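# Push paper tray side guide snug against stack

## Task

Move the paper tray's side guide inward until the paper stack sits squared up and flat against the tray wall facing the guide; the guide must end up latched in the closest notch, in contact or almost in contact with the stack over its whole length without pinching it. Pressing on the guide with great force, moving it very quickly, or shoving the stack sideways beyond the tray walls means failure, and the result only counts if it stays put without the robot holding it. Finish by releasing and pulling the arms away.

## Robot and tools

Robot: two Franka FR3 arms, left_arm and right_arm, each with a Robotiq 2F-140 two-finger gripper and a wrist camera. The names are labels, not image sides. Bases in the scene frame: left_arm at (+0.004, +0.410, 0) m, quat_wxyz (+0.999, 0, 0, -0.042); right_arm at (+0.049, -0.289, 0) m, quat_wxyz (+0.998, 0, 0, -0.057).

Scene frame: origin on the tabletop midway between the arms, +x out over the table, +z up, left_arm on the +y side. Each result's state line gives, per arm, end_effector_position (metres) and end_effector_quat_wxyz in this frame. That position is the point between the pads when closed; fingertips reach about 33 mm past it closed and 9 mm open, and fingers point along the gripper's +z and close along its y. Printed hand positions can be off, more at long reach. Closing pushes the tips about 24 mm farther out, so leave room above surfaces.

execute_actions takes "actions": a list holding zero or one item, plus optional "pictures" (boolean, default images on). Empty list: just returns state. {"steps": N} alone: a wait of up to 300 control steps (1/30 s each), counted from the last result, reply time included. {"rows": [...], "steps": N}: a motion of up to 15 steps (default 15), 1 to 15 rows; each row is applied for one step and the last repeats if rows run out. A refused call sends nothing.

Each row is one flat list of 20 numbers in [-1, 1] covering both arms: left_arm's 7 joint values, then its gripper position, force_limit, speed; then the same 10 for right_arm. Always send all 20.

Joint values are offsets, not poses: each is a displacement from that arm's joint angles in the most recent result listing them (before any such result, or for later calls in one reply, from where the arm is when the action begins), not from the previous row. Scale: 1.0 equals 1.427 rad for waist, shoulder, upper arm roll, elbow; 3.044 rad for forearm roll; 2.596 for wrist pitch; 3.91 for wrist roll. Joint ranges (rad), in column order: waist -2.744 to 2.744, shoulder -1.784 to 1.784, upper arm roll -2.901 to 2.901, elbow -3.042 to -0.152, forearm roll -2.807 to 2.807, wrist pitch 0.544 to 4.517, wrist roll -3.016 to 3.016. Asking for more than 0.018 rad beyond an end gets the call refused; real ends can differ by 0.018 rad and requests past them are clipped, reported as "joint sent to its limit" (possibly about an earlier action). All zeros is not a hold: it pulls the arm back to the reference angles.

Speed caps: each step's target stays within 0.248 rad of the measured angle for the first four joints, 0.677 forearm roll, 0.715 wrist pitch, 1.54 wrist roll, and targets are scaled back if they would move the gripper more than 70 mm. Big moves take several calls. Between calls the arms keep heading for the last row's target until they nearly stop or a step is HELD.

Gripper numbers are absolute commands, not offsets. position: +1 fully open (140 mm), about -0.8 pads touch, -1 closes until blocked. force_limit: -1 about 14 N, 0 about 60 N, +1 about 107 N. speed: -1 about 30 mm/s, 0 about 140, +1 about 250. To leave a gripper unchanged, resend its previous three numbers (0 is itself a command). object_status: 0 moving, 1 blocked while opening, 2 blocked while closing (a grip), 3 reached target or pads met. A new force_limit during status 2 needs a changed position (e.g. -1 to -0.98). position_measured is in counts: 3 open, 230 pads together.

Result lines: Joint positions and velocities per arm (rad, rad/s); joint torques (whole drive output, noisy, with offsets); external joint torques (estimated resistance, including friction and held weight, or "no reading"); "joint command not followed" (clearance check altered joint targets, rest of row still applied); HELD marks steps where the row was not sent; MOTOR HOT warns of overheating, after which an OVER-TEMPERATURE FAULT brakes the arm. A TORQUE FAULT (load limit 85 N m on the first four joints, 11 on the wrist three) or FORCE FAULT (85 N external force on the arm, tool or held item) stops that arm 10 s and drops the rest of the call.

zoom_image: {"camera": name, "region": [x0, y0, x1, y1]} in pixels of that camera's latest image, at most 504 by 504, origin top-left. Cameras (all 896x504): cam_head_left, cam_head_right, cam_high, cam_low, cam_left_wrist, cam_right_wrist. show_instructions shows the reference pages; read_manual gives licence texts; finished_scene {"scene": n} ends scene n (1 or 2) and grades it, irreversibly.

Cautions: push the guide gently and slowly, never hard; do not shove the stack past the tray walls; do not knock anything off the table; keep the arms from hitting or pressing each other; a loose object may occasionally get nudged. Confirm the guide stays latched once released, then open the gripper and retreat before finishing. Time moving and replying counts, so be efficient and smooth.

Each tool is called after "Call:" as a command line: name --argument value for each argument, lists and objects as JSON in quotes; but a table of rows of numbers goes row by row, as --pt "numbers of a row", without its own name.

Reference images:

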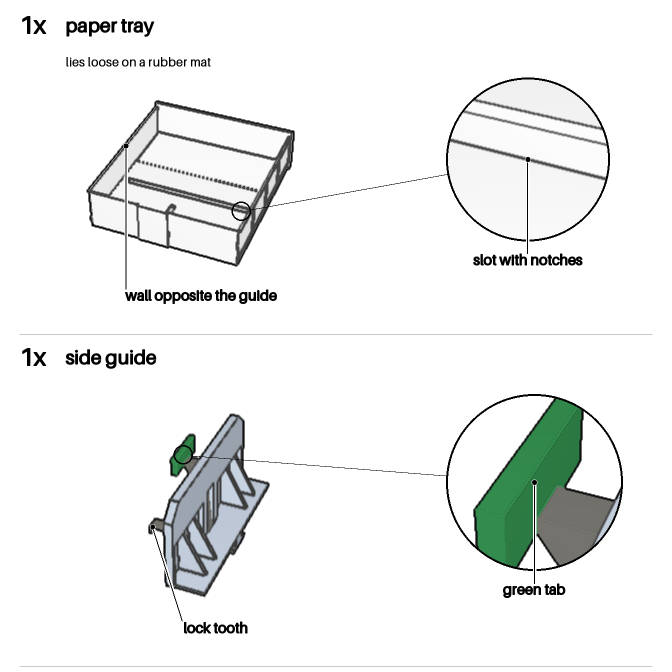

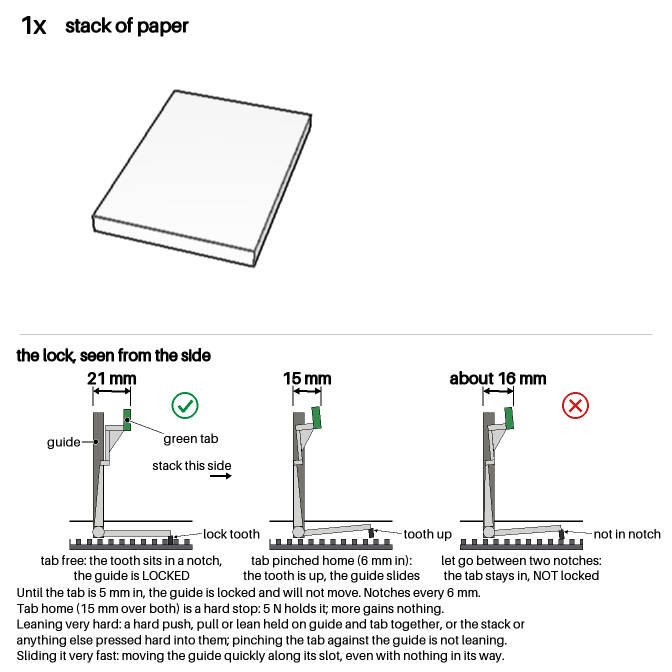

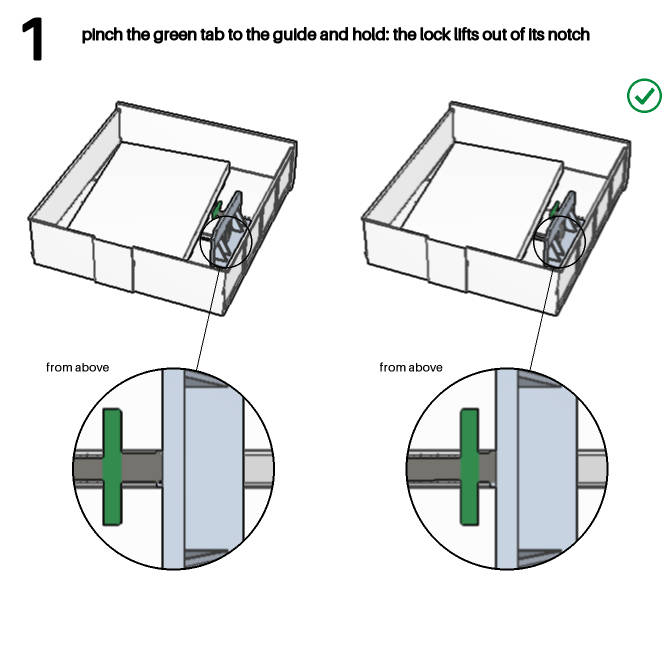

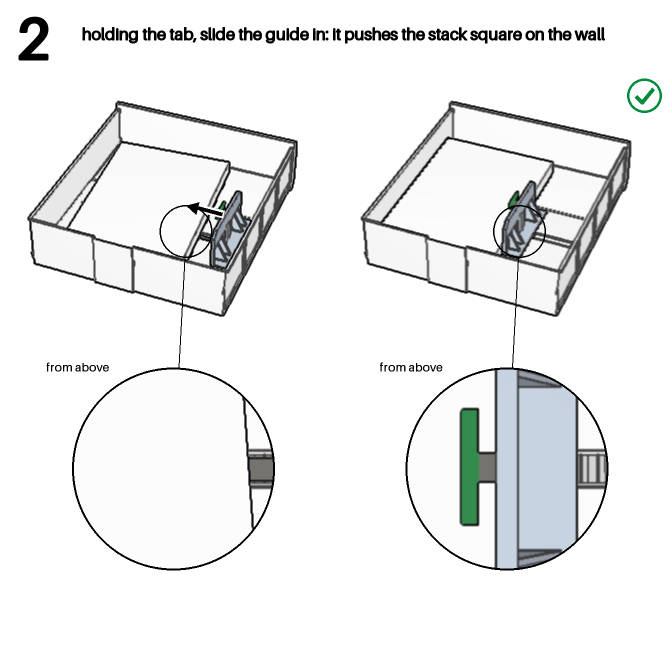

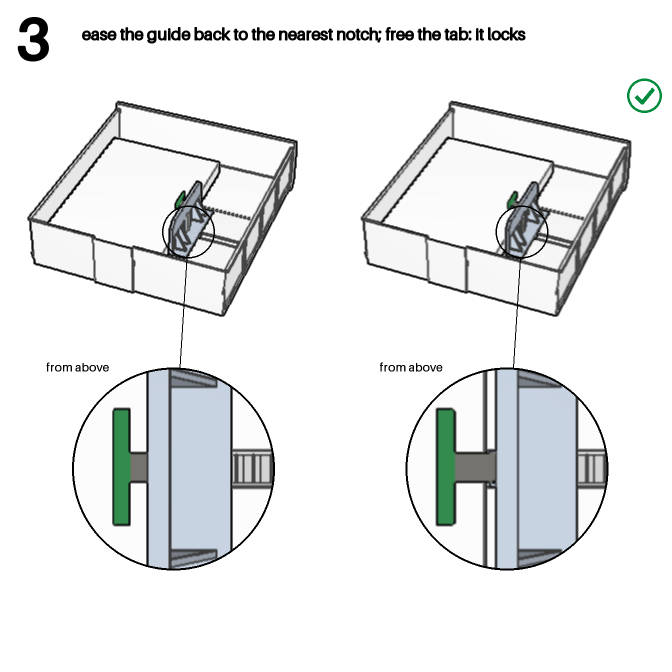

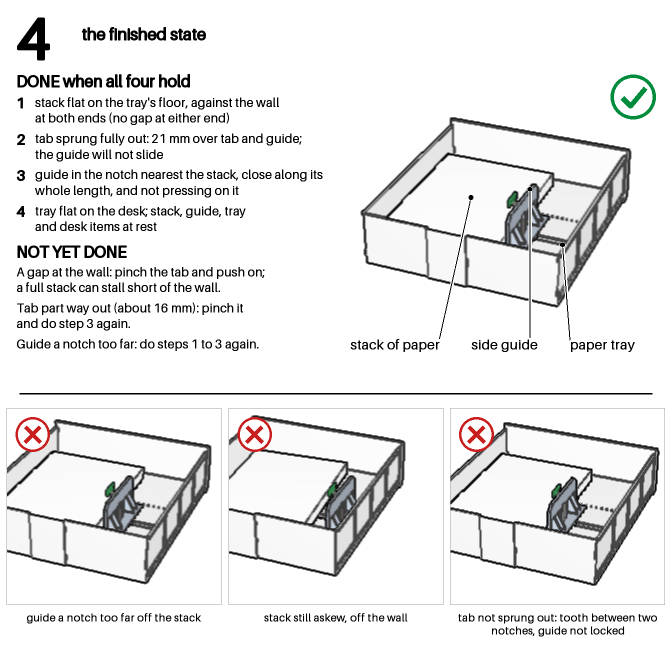

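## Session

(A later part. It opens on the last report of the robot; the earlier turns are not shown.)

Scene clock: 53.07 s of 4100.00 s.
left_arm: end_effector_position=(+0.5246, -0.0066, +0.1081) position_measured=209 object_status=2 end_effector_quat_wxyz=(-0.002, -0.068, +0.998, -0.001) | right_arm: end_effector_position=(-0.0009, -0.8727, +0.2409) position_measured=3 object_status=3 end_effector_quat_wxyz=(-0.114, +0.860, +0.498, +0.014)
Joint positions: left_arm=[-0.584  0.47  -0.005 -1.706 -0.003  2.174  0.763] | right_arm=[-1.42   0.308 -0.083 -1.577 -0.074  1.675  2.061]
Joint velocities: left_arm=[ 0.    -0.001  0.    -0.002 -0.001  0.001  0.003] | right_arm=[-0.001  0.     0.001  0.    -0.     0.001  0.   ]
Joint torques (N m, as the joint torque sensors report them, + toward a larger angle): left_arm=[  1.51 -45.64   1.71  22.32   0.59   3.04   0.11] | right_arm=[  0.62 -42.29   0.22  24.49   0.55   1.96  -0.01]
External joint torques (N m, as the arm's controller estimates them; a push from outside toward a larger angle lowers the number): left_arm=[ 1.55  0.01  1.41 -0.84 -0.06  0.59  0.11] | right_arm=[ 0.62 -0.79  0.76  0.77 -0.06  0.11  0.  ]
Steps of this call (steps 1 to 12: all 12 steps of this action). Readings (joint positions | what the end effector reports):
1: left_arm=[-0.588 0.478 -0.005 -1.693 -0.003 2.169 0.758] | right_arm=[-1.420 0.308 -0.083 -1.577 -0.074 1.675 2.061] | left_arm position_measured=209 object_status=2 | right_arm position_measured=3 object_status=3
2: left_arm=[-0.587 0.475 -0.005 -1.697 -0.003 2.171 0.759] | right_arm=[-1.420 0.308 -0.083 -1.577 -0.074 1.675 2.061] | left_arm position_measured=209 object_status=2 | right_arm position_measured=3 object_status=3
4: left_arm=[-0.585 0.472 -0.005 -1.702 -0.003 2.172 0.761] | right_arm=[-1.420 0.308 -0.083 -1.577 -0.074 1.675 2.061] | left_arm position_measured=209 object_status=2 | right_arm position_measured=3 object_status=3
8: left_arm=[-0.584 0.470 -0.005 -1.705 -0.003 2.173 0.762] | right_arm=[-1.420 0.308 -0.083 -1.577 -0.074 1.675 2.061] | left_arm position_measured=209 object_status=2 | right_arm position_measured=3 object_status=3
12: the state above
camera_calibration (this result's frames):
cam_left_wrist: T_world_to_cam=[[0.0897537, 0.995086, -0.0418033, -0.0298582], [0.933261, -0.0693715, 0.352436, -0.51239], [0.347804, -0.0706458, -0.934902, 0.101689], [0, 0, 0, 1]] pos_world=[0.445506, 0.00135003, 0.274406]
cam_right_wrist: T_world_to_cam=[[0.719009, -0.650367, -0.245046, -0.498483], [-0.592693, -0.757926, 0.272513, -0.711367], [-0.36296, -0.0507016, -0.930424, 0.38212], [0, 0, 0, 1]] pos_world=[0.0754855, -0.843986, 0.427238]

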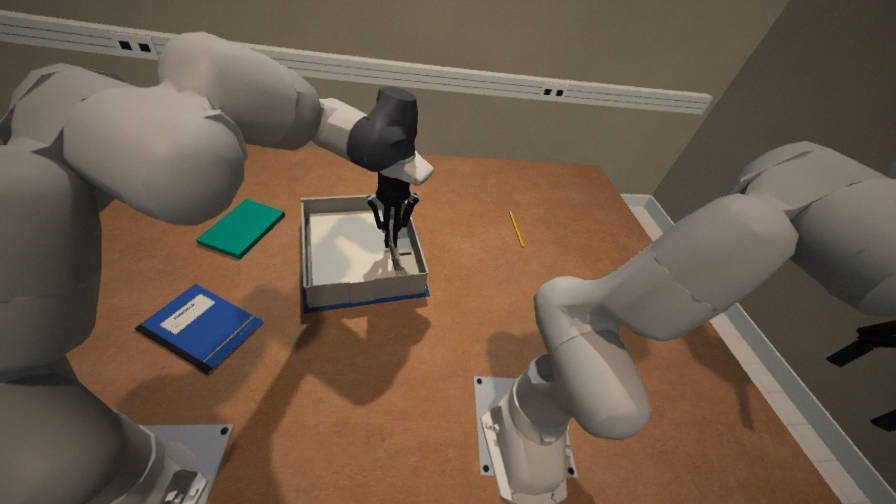

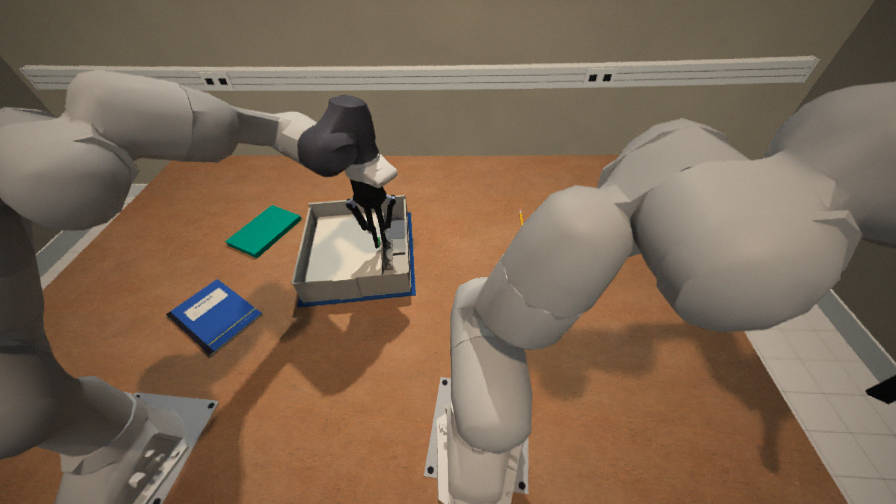

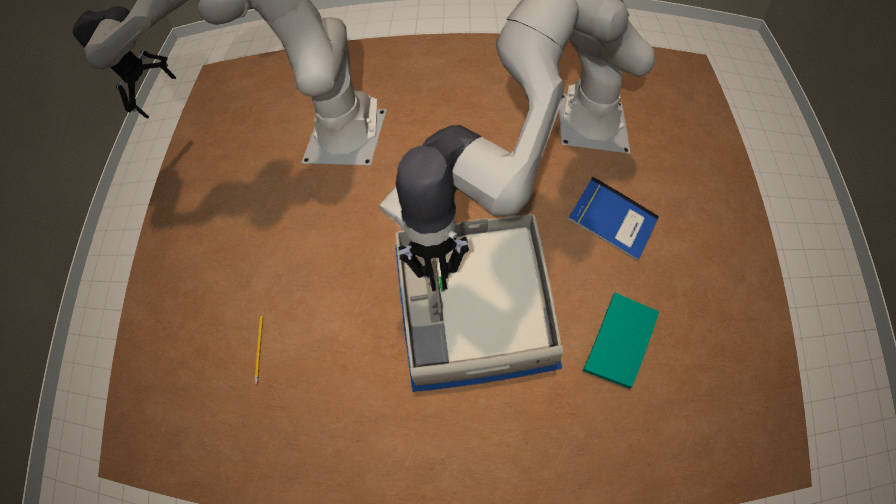

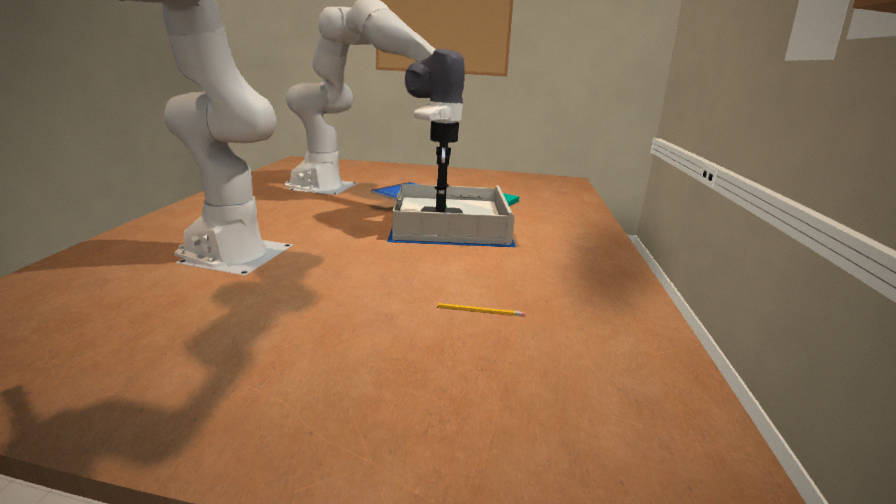

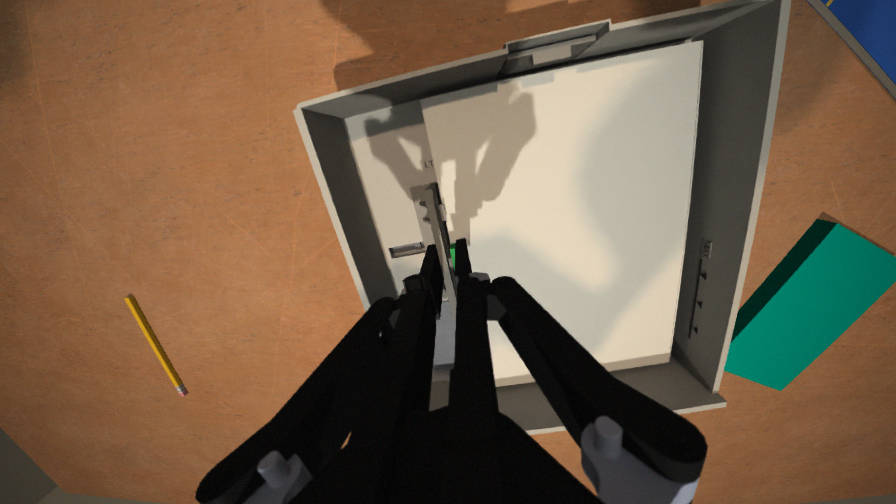

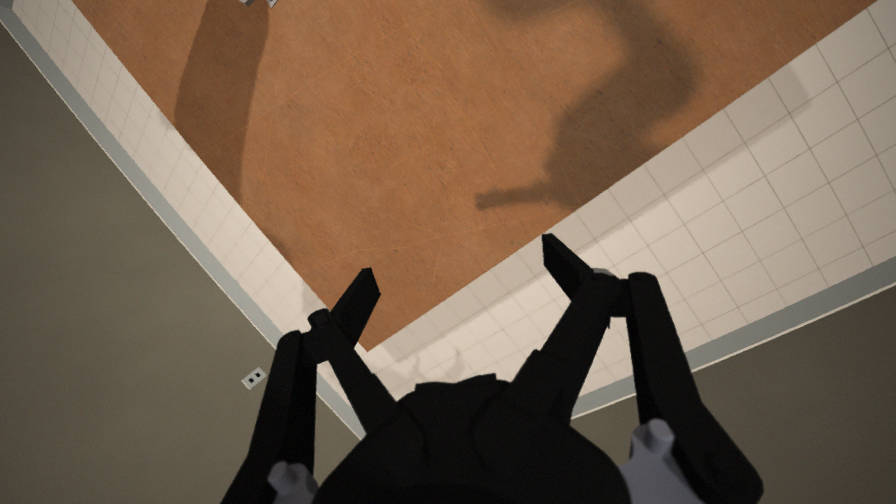

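Call:
execute_actions --actions '[{"rows":[[0.006,-0.007,0,-0.012,0,0.003,0.002,-1,-0.7,-1,0,0,0,0,0,0,0,1,0,0]],"steps":10}]' --pictures false

Call:
execute_actions --actions '[{"rows":[[0.006,-0.007,0,-0.012,0,0.003,0.002,-1,-0.7,-1,0,0,0,0,0,0,0,1,0,0]],"steps":10}]' --pictures false

Call:
execute_actions --actions '[{"rows":[[0.006,-0.007,0,-0.012,0,0.003,0.002,-1,-0.7,-1,0,0,0,0,0,0,0,1,0,0]],"steps":12}]'

Call:
zoom_image --camera "cam_high" --region '[390,200,580,390]'

Scene clock: 60.90 s of 4100.00 s.
left_arm: end_effector_position=(+0.5240, -0.0034, +0.1081) position_measured=209 object_status=2 end_effector_quat_wxyz=(-0.001, -0.067, +0.998, -0.002) | right_arm: end_effector_position=(-0.0009, -0.8727, +0.2409) position_measured=3 object_status=3 end_effector_quat_wxyz=(-0.114, +0.860, +0.498, +0.014)
Joint positions: left_arm=[-0.58   0.461 -0.005 -1.721 -0.003  2.182  0.768] | right_arm=[-1.42   0.308 -0.083 -1.577 -0.074  1.675  2.061]
Joint velocities: left_arm=[ 0.    -0.003 -0.    -0.006  0.001  0.004  0.003] | right_arm=[-0.001 -0.001 -0.    -0.    -0.001 -0.002 -0.001]
Joint torques (N m, as the joint torque sensors report them, + toward a larger angle): left_arm=[  2.61 -45.81   1.99  21.87   0.64   2.45   0.08] | right_arm=[  1.08 -41.67  -0.38  24.89   0.47   1.97  -0.03]
External joint torques (N m, as the arm's controller estimates them; a push from outside toward a larger angle lowers the number): left_arm=[ 2.59 -0.34  1.64 -1.3  -0.01 -0.01  0.08] | right_arm=[ 1.14  0.06  0.23  1.06 -0.13  0.12 -0.02]
Steps of this call (steps 1 to 15: the robot went on to your last target; steps 16 to 90: nothing new was sent; then 4.50 s passed at rest; steps 91 to 100: all 10 steps of this action). Readings (joint positions | what the end effector reports):
91: left_arm=[-0.583 0.467 -0.005 -1.710 -0.002 2.176 0.764] | right_arm=[-1.420 0.308 -0.083 -1.577 -0.074 1.675 2.061] | left_arm position_measured=209 object_status=2 | right_arm position_measured=3 object_status=3
92: left_arm=[-0.582 0.465 -0.005 -1.714 -0.003 2.177 0.765] | right_arm=[-1.420 0.308 -0.083 -1.577 -0.074 1.675 2.061] | left_arm position_measured=209 object_status=2 | right_arm position_measured=3 object_status=3
94: left_arm=[-0.581 0.463 -0.005 -1.718 -0.003 2.179 0.766] | right_arm=[-1.420 0.308 -0.083 -1.577 -0.074 1.675 2.061] | left_arm position_measured=209 object_status=2 | right_arm position_measured=3 object_status=3
98: left_arm=[-0.580 0.461 -0.005 -1.720 -0.003 2.181 0.767] | right_arm=[-1.420 0.308 -0.083 -1.577 -0.074 1.675 2.061] | left_arm position_measured=209 object_status=2 | right_arm position_measured=3 object_status=3
100: the state above

Scene clock: 61.23 s of 4100.00 s.
left_arm: end_effector_position=(+0.5235, -0.0006, +0.1080) position_measured=209 object_status=2 end_effector_quat_wxyz=(-0.001, -0.067, +0.998, -0.003) | right_arm: end_effector_position=(-0.0009, -0.8727, +0.2409) position_measured=3 object_status=3 end_effector_quat_wxyz=(-0.114, +0.860, +0.498, +0.014)
Joint positions: left_arm=[-0.577  0.453 -0.006 -1.735 -0.003  2.19   0.772] | right_arm=[-1.42   0.308 -0.083 -1.577 -0.074  1.675  2.061]
Joint velocities: left_arm=[-0.    -0.003  0.002 -0.004 -0.     0.004  0.003] | right_arm=[-0.001 -0.001 -0.     0.     0.001 -0.     0.   ]
Joint torques (N m, as the joint torque sensors report them, + toward a larger angle): left_arm=[  3.1  -45.1    2.22  22.45   0.62   2.33   0.21] | right_arm=[  0.13 -41.51  -0.08  24.2    0.55   1.94  -0.06]
External joint torques (N m, as the arm's controller estimates them; a push from outside toward a larger angle lowers the number): left_arm=[ 3.03  0.11  1.84 -0.68 -0.03 -0.14  0.21] | right_arm=[ 0.24  0.18  0.56  0.39 -0.05  0.08 -0.05]
Steps of this call (steps 1 to 10: all 10 steps of this action). Readings (joint positions | what the end effector reports):
1: left_arm=[-0.580 0.459 -0.005 -1.724 -0.003 2.184 0.768] | right_arm=[-1.420 0.308 -0.083 -1.577 -0.074 1.675 2.061] | left_arm position_measured=209 object_status=2 | right_arm position_measured=3 object_status=3
2: left_arm=[-0.579 0.457 -0.006 -1.728 -0.003 2.186 0.769] | right_arm=[-1.420 0.308 -0.083 -1.577 -0.074 1.675 2.061] | left_arm position_measured=209 object_status=2 | right_arm position_measured=3 object_status=3
4: left_arm=[-0.577 0.454 -0.006 -1.732 -0.003 2.188 0.770] | right_arm=[-1.420 0.308 -0.083 -1.577 -0.074 1.675 2.061] | left_arm position_measured=209 object_status=2 | right_arm position_measured=3 object_status=3
8: left_arm=[-0.577 0.453 -0.006 -1.735 -0.003 2.190 0.771] | right_arm=[-1.420 0.308 -0.083 -1.577 -0.074 1.675 2.061] | left_arm position_measured=209 object_status=2 | right_arm position_measured=3 object_status=3
10: the state above

Scene clock: 61.63 s of 4100.00 s.
left_arm: end_effector_position=(+0.5229, +0.0024, +0.1080) position_measured=209 object_status=2 end_effector_quat_wxyz=(+0.000, -0.067, +0.998, -0.003) | right_arm: end_effector_position=(-0.0009, -0.8727, +0.2409) position_measured=3 object_status=3 end_effector_quat_wxyz=(-0.114, +0.860, +0.498, +0.014)
Joint positions: left_arm=[-0.573  0.444 -0.006 -1.75  -0.003  2.198  0.775] | right_arm=[-1.42   0.308 -0.083 -1.577 -0.074  1.675  2.061]
Joint velocities: left_arm=[ 0.     0.     0.001  0.    -0.001  0.002  0.001] | right_arm=[ 0.001  0.    -0.001 -0.002 -0.     0.    -0.001]
Joint torques (N m, as the joint torque sensors report them, + toward a larger angle): left_arm=[  2.77 -44.79   2.16  21.89   0.64   2.51   0.21] | right_arm=[  0.72 -41.64   0.08  24.42   0.52   1.97  -0.07]
External joint torques (N m, as the arm's controller estimates them; a push from outside toward a larger angle lowers the number): left_arm=[ 2.75  0.03  1.83 -1.19  0.    0.04  0.21] | right_arm=[ 0.77 -0.14  0.68  0.73 -0.08  0.14 -0.07]
Steps of this call (steps 1 to 12: all 12 steps of this action). Readings (joint positions | what the end effector reports):
1: left_arm=[-0.576 0.451 -0.006 -1.739 -0.003 2.193 0.772] | right_arm=[-1.420 0.308 -0.083 -1.577 -0.074 1.675 2.061] | left_arm position_measured=209 object_status=2 | right_arm position_measured=3 object_status=3
2: left_arm=[-0.575 0.448 -0.006 -1.742 -0.003 2.194 0.773] | right_arm=[-1.420 0.308 -0.083 -1.577 -0.074 1.675 2.061] | left_arm position_measured=209 object_status=2 | right_arm position_measured=3 object_status=3
4: left_arm=[-0.574 0.446 -0.006 -1.746 -0.003 2.196 0.774] | right_arm=[-1.420 0.308 -0.083 -1.577 -0.074 1.675 2.061] | left_arm position_measured=209 object_status=2 | right_arm position_measured=3 object_status=3
8: left_arm=[-0.573 0.444 -0.006 -1.749 -0.003 2.198 0.775] | right_arm=[-1.420 0.308 -0.083 -1.577 -0.074 1.675 2.061] | left_arm position_measured=209 object_status=2 | right_arm position_measured=3 object_status=3
12: the state above
camera_calibration (this result's frames):
cam_left_wrist: T_world_to_cam=[[0.0927079, 0.994623, -0.0461517, -0.0397515], [0.931245, -0.0702089, 0.357567, -0.509649], [0.352404, -0.0761278, -0.932746, 0.100155], [0, 0, 0, 1]] pos_world=[0.442998, 0.0113805, 0.273818]
cam_right_wrist: T_world_to_cam=[[0.719009, -0.650368, -0.245046, -0.498483], [-0.592693, -0.757926, 0.272513, -0.711367], [-0.36296, -0.0507019, -0.930424, 0.382119], [0, 0, 0, 1]] pos_world=[0.0754855, -0.843986, 0.427238]

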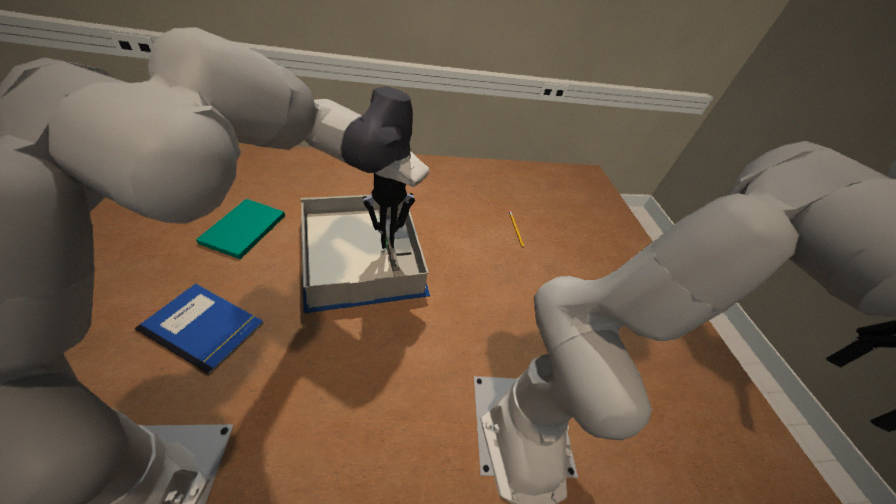

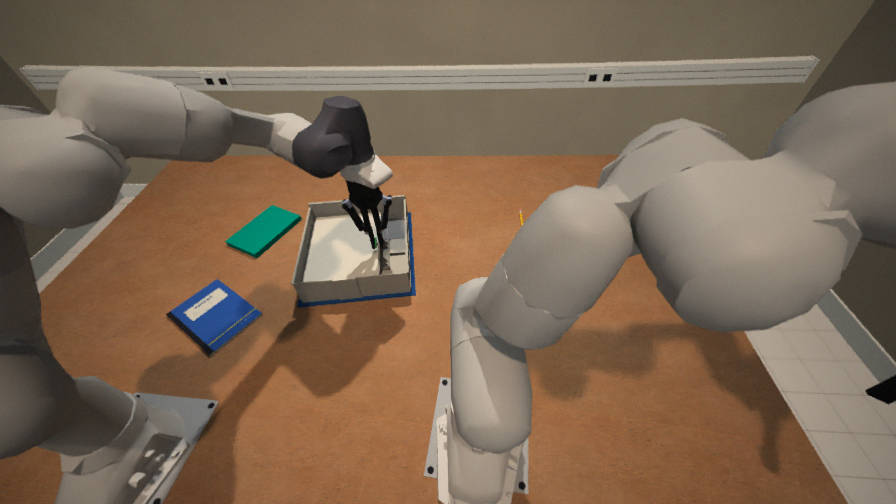

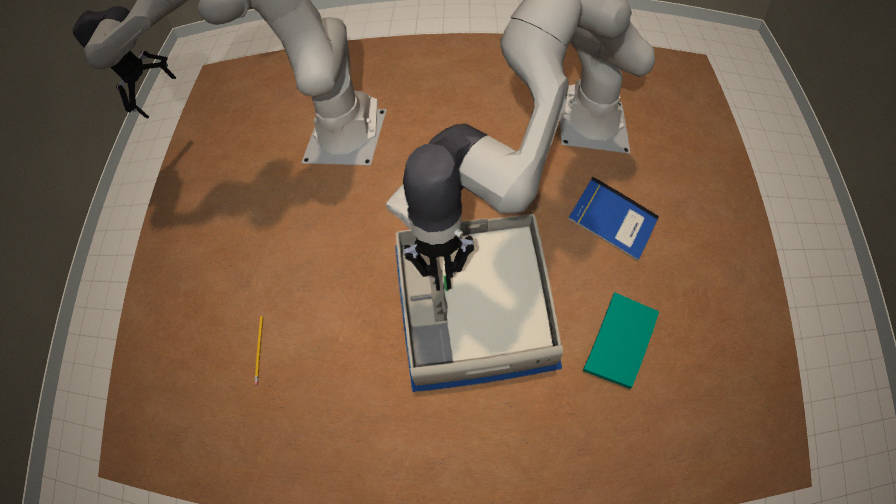

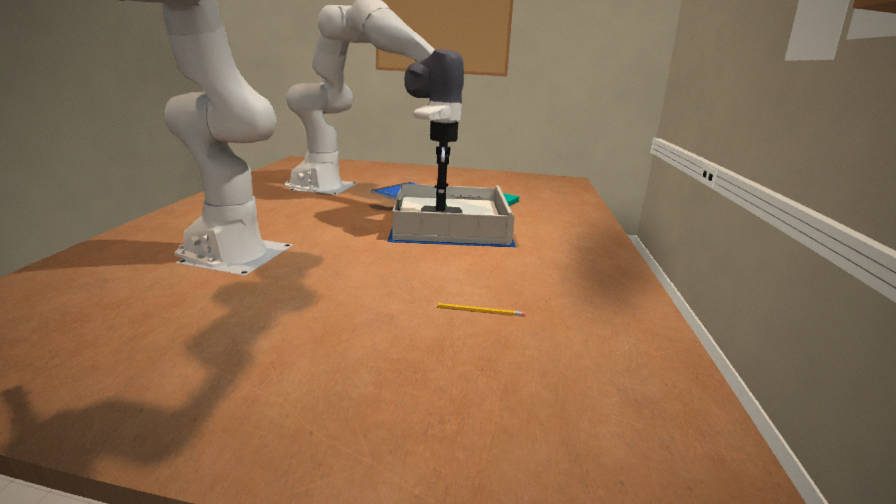

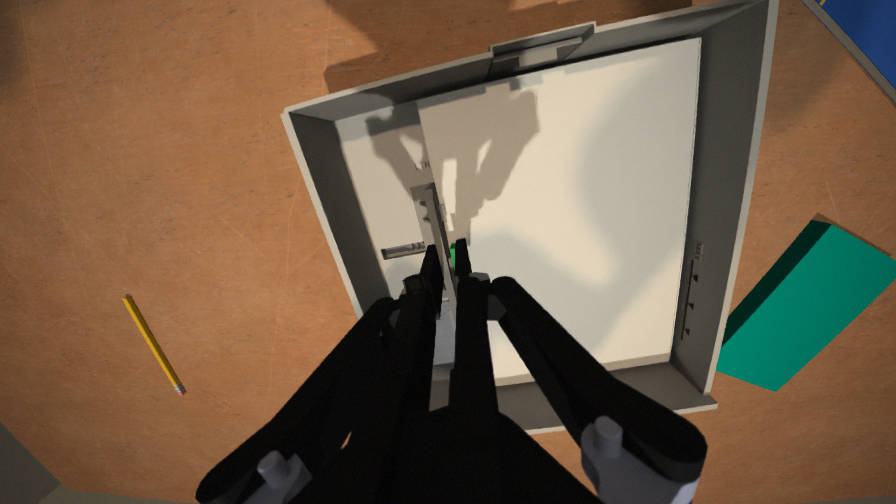

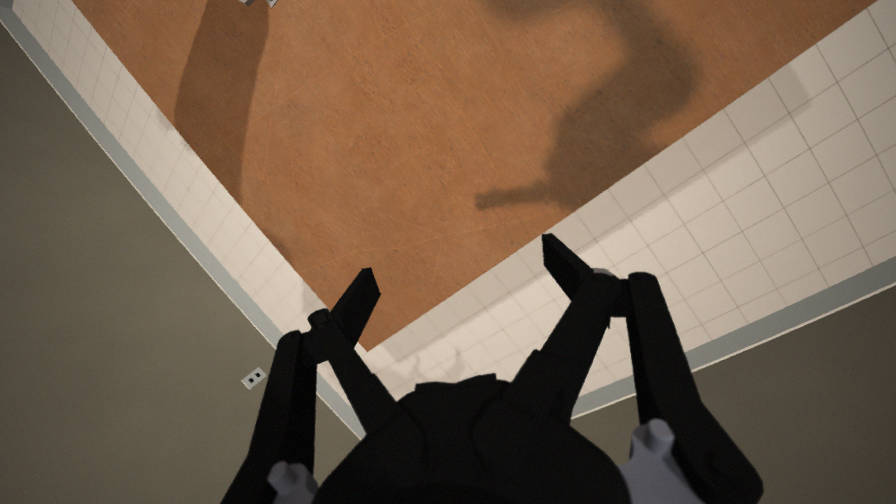

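Region (390, 200, 580, 390) of cam_high's 896x504 image, scaled by 2.653, with more detail than that image has.

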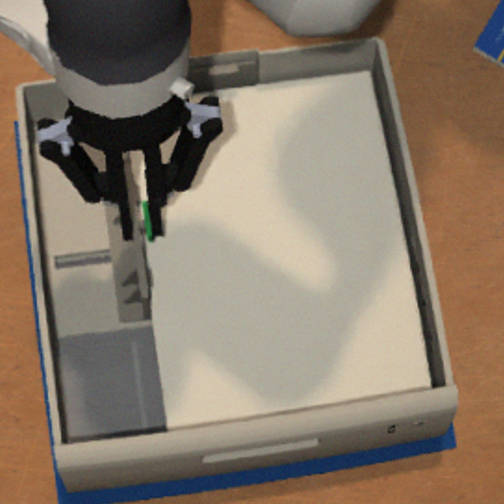

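Call:
execute_actions --actions '[{"rows":[[0.008,-0.005,0.002,-0.009,0,0.001,0.002,-1,-0.7,-1,0,0,0,0,0,0,0,1,0,0]],"steps":10}]' --pictures false

Call:
execute_actions --actions '[{"rows":[[0.008,-0.005,0.002,-0.009,0,0.001,0.002,-1,-0.7,-1,0,0,0,0,0,0,0,1,0,0]],"steps":10}]' --pictures false

Call:
execute_actions --actions '[{"rows":[[0.008,-0.005,0.002,-0.009,0,0.001,0.002,-1,-0.7,-1,0,0,0,0,0,0,0,1,0,0]],"steps":12}]' --pictures false

Scene clock: 66.20 s of 4100.00 s.
left_arm: end_effector_position=(+0.5224, +0.0062, +0.1080) position_measured=209 object_status=2 end_effector_quat_wxyz=(-0.000, -0.067, +0.998, -0.003) | right_arm: end_effector_position=(-0.0009, -0.8727, +0.2409) position_measured=3 object_status=3 end_effector_quat_wxyz=(-0.114, +0.860, +0.498, +0.014)
Joint positions: left_arm=[-0.569  0.437 -0.007 -1.76  -0.003  2.201  0.779] | right_arm=[-1.42   0.308 -0.083 -1.577 -0.074  1.675  2.061]
Joint velocities: left_arm=[ 0.002 -0.002  0.    -0.001 -0.     0.     0.004] | right_arm=[-0.001 -0.     0.001  0.001  0.001 -0.     0.   ]
Joint torques (N m, as the joint torque sensors report them, + toward a larger angle): left_arm=[  4.28 -44.37   3.52  21.84   0.63   2.71   0.17] | right_arm=[  0.36 -41.52  -0.01  24.54   0.52   2.04  -0.1 ]
External joint torques (N m, as the arm's controller estimates them; a push from outside toward a larger angle lowers the number): left_arm=[ 4.1   0.38  3.09 -1.25 -0.01  0.25  0.17] | right_arm=[ 0.37  0.22  0.56  0.67 -0.09  0.17 -0.09]
Steps of this call (steps 1 to 15: the robot went on to your last target; steps 16 to 90: nothing new was sent; then 1.23 s passed at rest; steps 91 to 100: all 10 steps of this action). Readings (joint positions | what the end effector reports):
91: left_arm=[-0.572 0.442 -0.007 -1.752 -0.003 2.200 0.776] | right_arm=[-1.420 0.308 -0.083 -1.577 -0.074 1.675 2.061] | left_arm position_measured=209 object_status=2 | right_arm position_measured=3 object_status=3
92: left_arm=[-0.571 0.441 -0.007 -1.755 -0.003 2.201 0.776] | right_arm=[-1.420 0.308 -0.083 -1.577 -0.074 1.675 2.061] | left_arm position_measured=209 object_status=2 | right_arm position_measured=3 object_status=3
94: left_arm=[-0.570 0.438 -0.007 -1.758 -0.003 2.201 0.777] | right_arm=[-1.420 0.308 -0.083 -1.577 -0.074 1.675 2.061] | left_arm position_measured=209 object_status=2 | right_arm position_measured=3 object_status=3
98: left_arm=[-0.569 0.437 -0.007 -1.760 -0.003 2.201 0.779] | right_arm=[-1.420 0.308 -0.083 -1.577 -0.074 1.675 2.061] | left_arm position_measured=209 object_status=2 | right_arm position_measured=3 object_status=3
100: the state above

Scene clock: 66.53 s of 4100.00 s.
left_arm: end_effector_position=(+0.5221, +0.0071, +0.1079) position_measured=209 object_status=2 end_effector_quat_wxyz=(+0.001, -0.066, +0.998, -0.005) | right_arm: end_effector_position=(-0.0009, -0.8727, +0.2409) position_measured=3 object_status=3 end_effector_quat_wxyz=(-0.114, +0.860, +0.498, +0.014)
Joint positions: left_arm=[-0.566  0.432 -0.008 -1.769 -0.003  2.208  0.782] | right_arm=[-1.42   0.308 -0.083 -1.577 -0.074  1.675  2.061]
Joint velocities: left_arm=[ 0.001 -0.    -0.    -0.001  0.     0.004  0.003] | right_arm=[ 0.001  0.     0.001 -0.001 -0.001 -0.    -0.   ]
Joint torques (N m, as the joint torque sensors report them, + toward a larger angle): left_arm=[  4.78 -44.87   4.32  21.15   0.75   1.69   0.19] | right_arm=[  0.62 -41.9    0.    24.98   0.57   1.96  -0.06]
External joint torques (N m, as the arm's controller estimates them; a push from outside toward a larger angle lowers the number): left_arm=[ 4.81 -0.46  4.08 -1.87  0.11 -0.79  0.19] | right_arm=[ 0.5  -0.48  0.45  1.3  -0.04  0.12 -0.06]
Steps of this call (steps 1 to 10: all 10 steps of this action). Readings (joint positions | what the end effector reports):
1: left_arm=[-0.568 0.436 -0.007 -1.762 -0.003 2.202 0.779] | right_arm=[-1.420 0.308 -0.083 -1.577 -0.074 1.675 2.061] | left_arm position_measured=209 object_status=2 | right_arm position_measured=3 object_status=3
2: left_arm=[-0.567 0.434 -0.007 -1.765 -0.003 2.204 0.780] | right_arm=[-1.420 0.308 -0.083 -1.577 -0.074 1.675 2.061] | left_arm position_measured=209 object_status=2 | right_arm position_measured=3 object_status=3
4: left_arm=[-0.566 0.433 -0.008 -1.767 -0.003 2.206 0.781] | right_arm=[-1.420 0.308 -0.083 -1.577 -0.074 1.675 2.061] | left_arm position_measured=209 object_status=2 | right_arm position_measured=3 object_status=3
8: left_arm=[-0.566 0.432 -0.008 -1.769 -0.003 2.208 0.782] | right_arm=[-1.420 0.308 -0.083 -1.577 -0.074 1.675 2.061] | left_arm position_measured=209 object_status=2 | right_arm position_measured=3 object_status=3
10: the state above

Scene clock: 66.93 s of 4100.00 s.
left_arm: end_effector_position=(+0.5219, +0.0074, +0.1079) position_measured=209 object_status=2 end_effector_quat_wxyz=(+0.002, -0.065, +0.998, -0.007) | right_arm: end_effector_position=(-0.0009, -0.8727, +0.2409) position_measured=3 object_status=3 end_effector_quat_wxyz=(-0.114, +0.860, +0.498, +0.014)
Joint positions: left_arm=[-0.564  0.427 -0.011 -1.778 -0.003  2.217  0.784] | right_arm=[-1.42   0.308 -0.083 -1.577 -0.074  1.675  2.061]
Joint velocities: left_arm=[ 0.    -0.    -0.    -0.001 -0.001  0.002  0.001] | right_arm=[-0.001  0.001  0.001 -0.002  0.001 -0.001  0.001]
Joint torques (N m, as the joint torque sensors report them, + toward a larger angle): left_arm=[  5.18 -45.33   4.45  21.19   0.65   1.51   0.27] | right_arm=[  0.64 -41.56   0.    24.77   0.6    2.     0.01]
External joint torques (N m, as the arm's controller estimates them; a push from outside toward a larger angle lowers the number): left_arm=[ 5.1  -1.02  4.15 -1.82  0.01 -0.98  0.27] | right_arm=[ 0.72 -0.15  0.6   1.1  -0.01  0.16  0.02]
Steps of this call (steps 1 to 12: all 12 steps of this action). Readings (joint positions | what the end effector reports):
1: left_arm=[-0.565 0.431 -0.009 -1.771 -0.003 2.210 0.782] | right_arm=[-1.420 0.308 -0.083 -1.577 -0.074 1.675 2.061] | left_arm position_measured=209 object_status=2 | right_arm position_measured=3 object_status=3
2: left_arm=[-0.565 0.429 -0.010 -1.774 -0.003 2.212 0.783] | right_arm=[-1.420 0.308 -0.083 -1.577 -0.074 1.675 2.061] | left_arm position_measured=209 object_status=2 | right_arm position_measured=3 object_status=3
4: left_arm=[-0.564 0.428 -0.010 -1.776 -0.003 2.215 0.783] | right_arm=[-1.420 0.308 -0.083 -1.577 -0.074 1.675 2.061] | left_arm position_measured=209 object_status=2 | right_arm position_measured=3 object_status=3
8: left_arm=[-0.564 0.427 -0.011 -1.778 -0.003 2.217 0.784] | right_arm=[-1.420 0.308 -0.083 -1.577 -0.074 1.675 2.061] | left_arm position_measured=209 object_status=2 | right_arm position_measured=3 object_status=3
12: the state above


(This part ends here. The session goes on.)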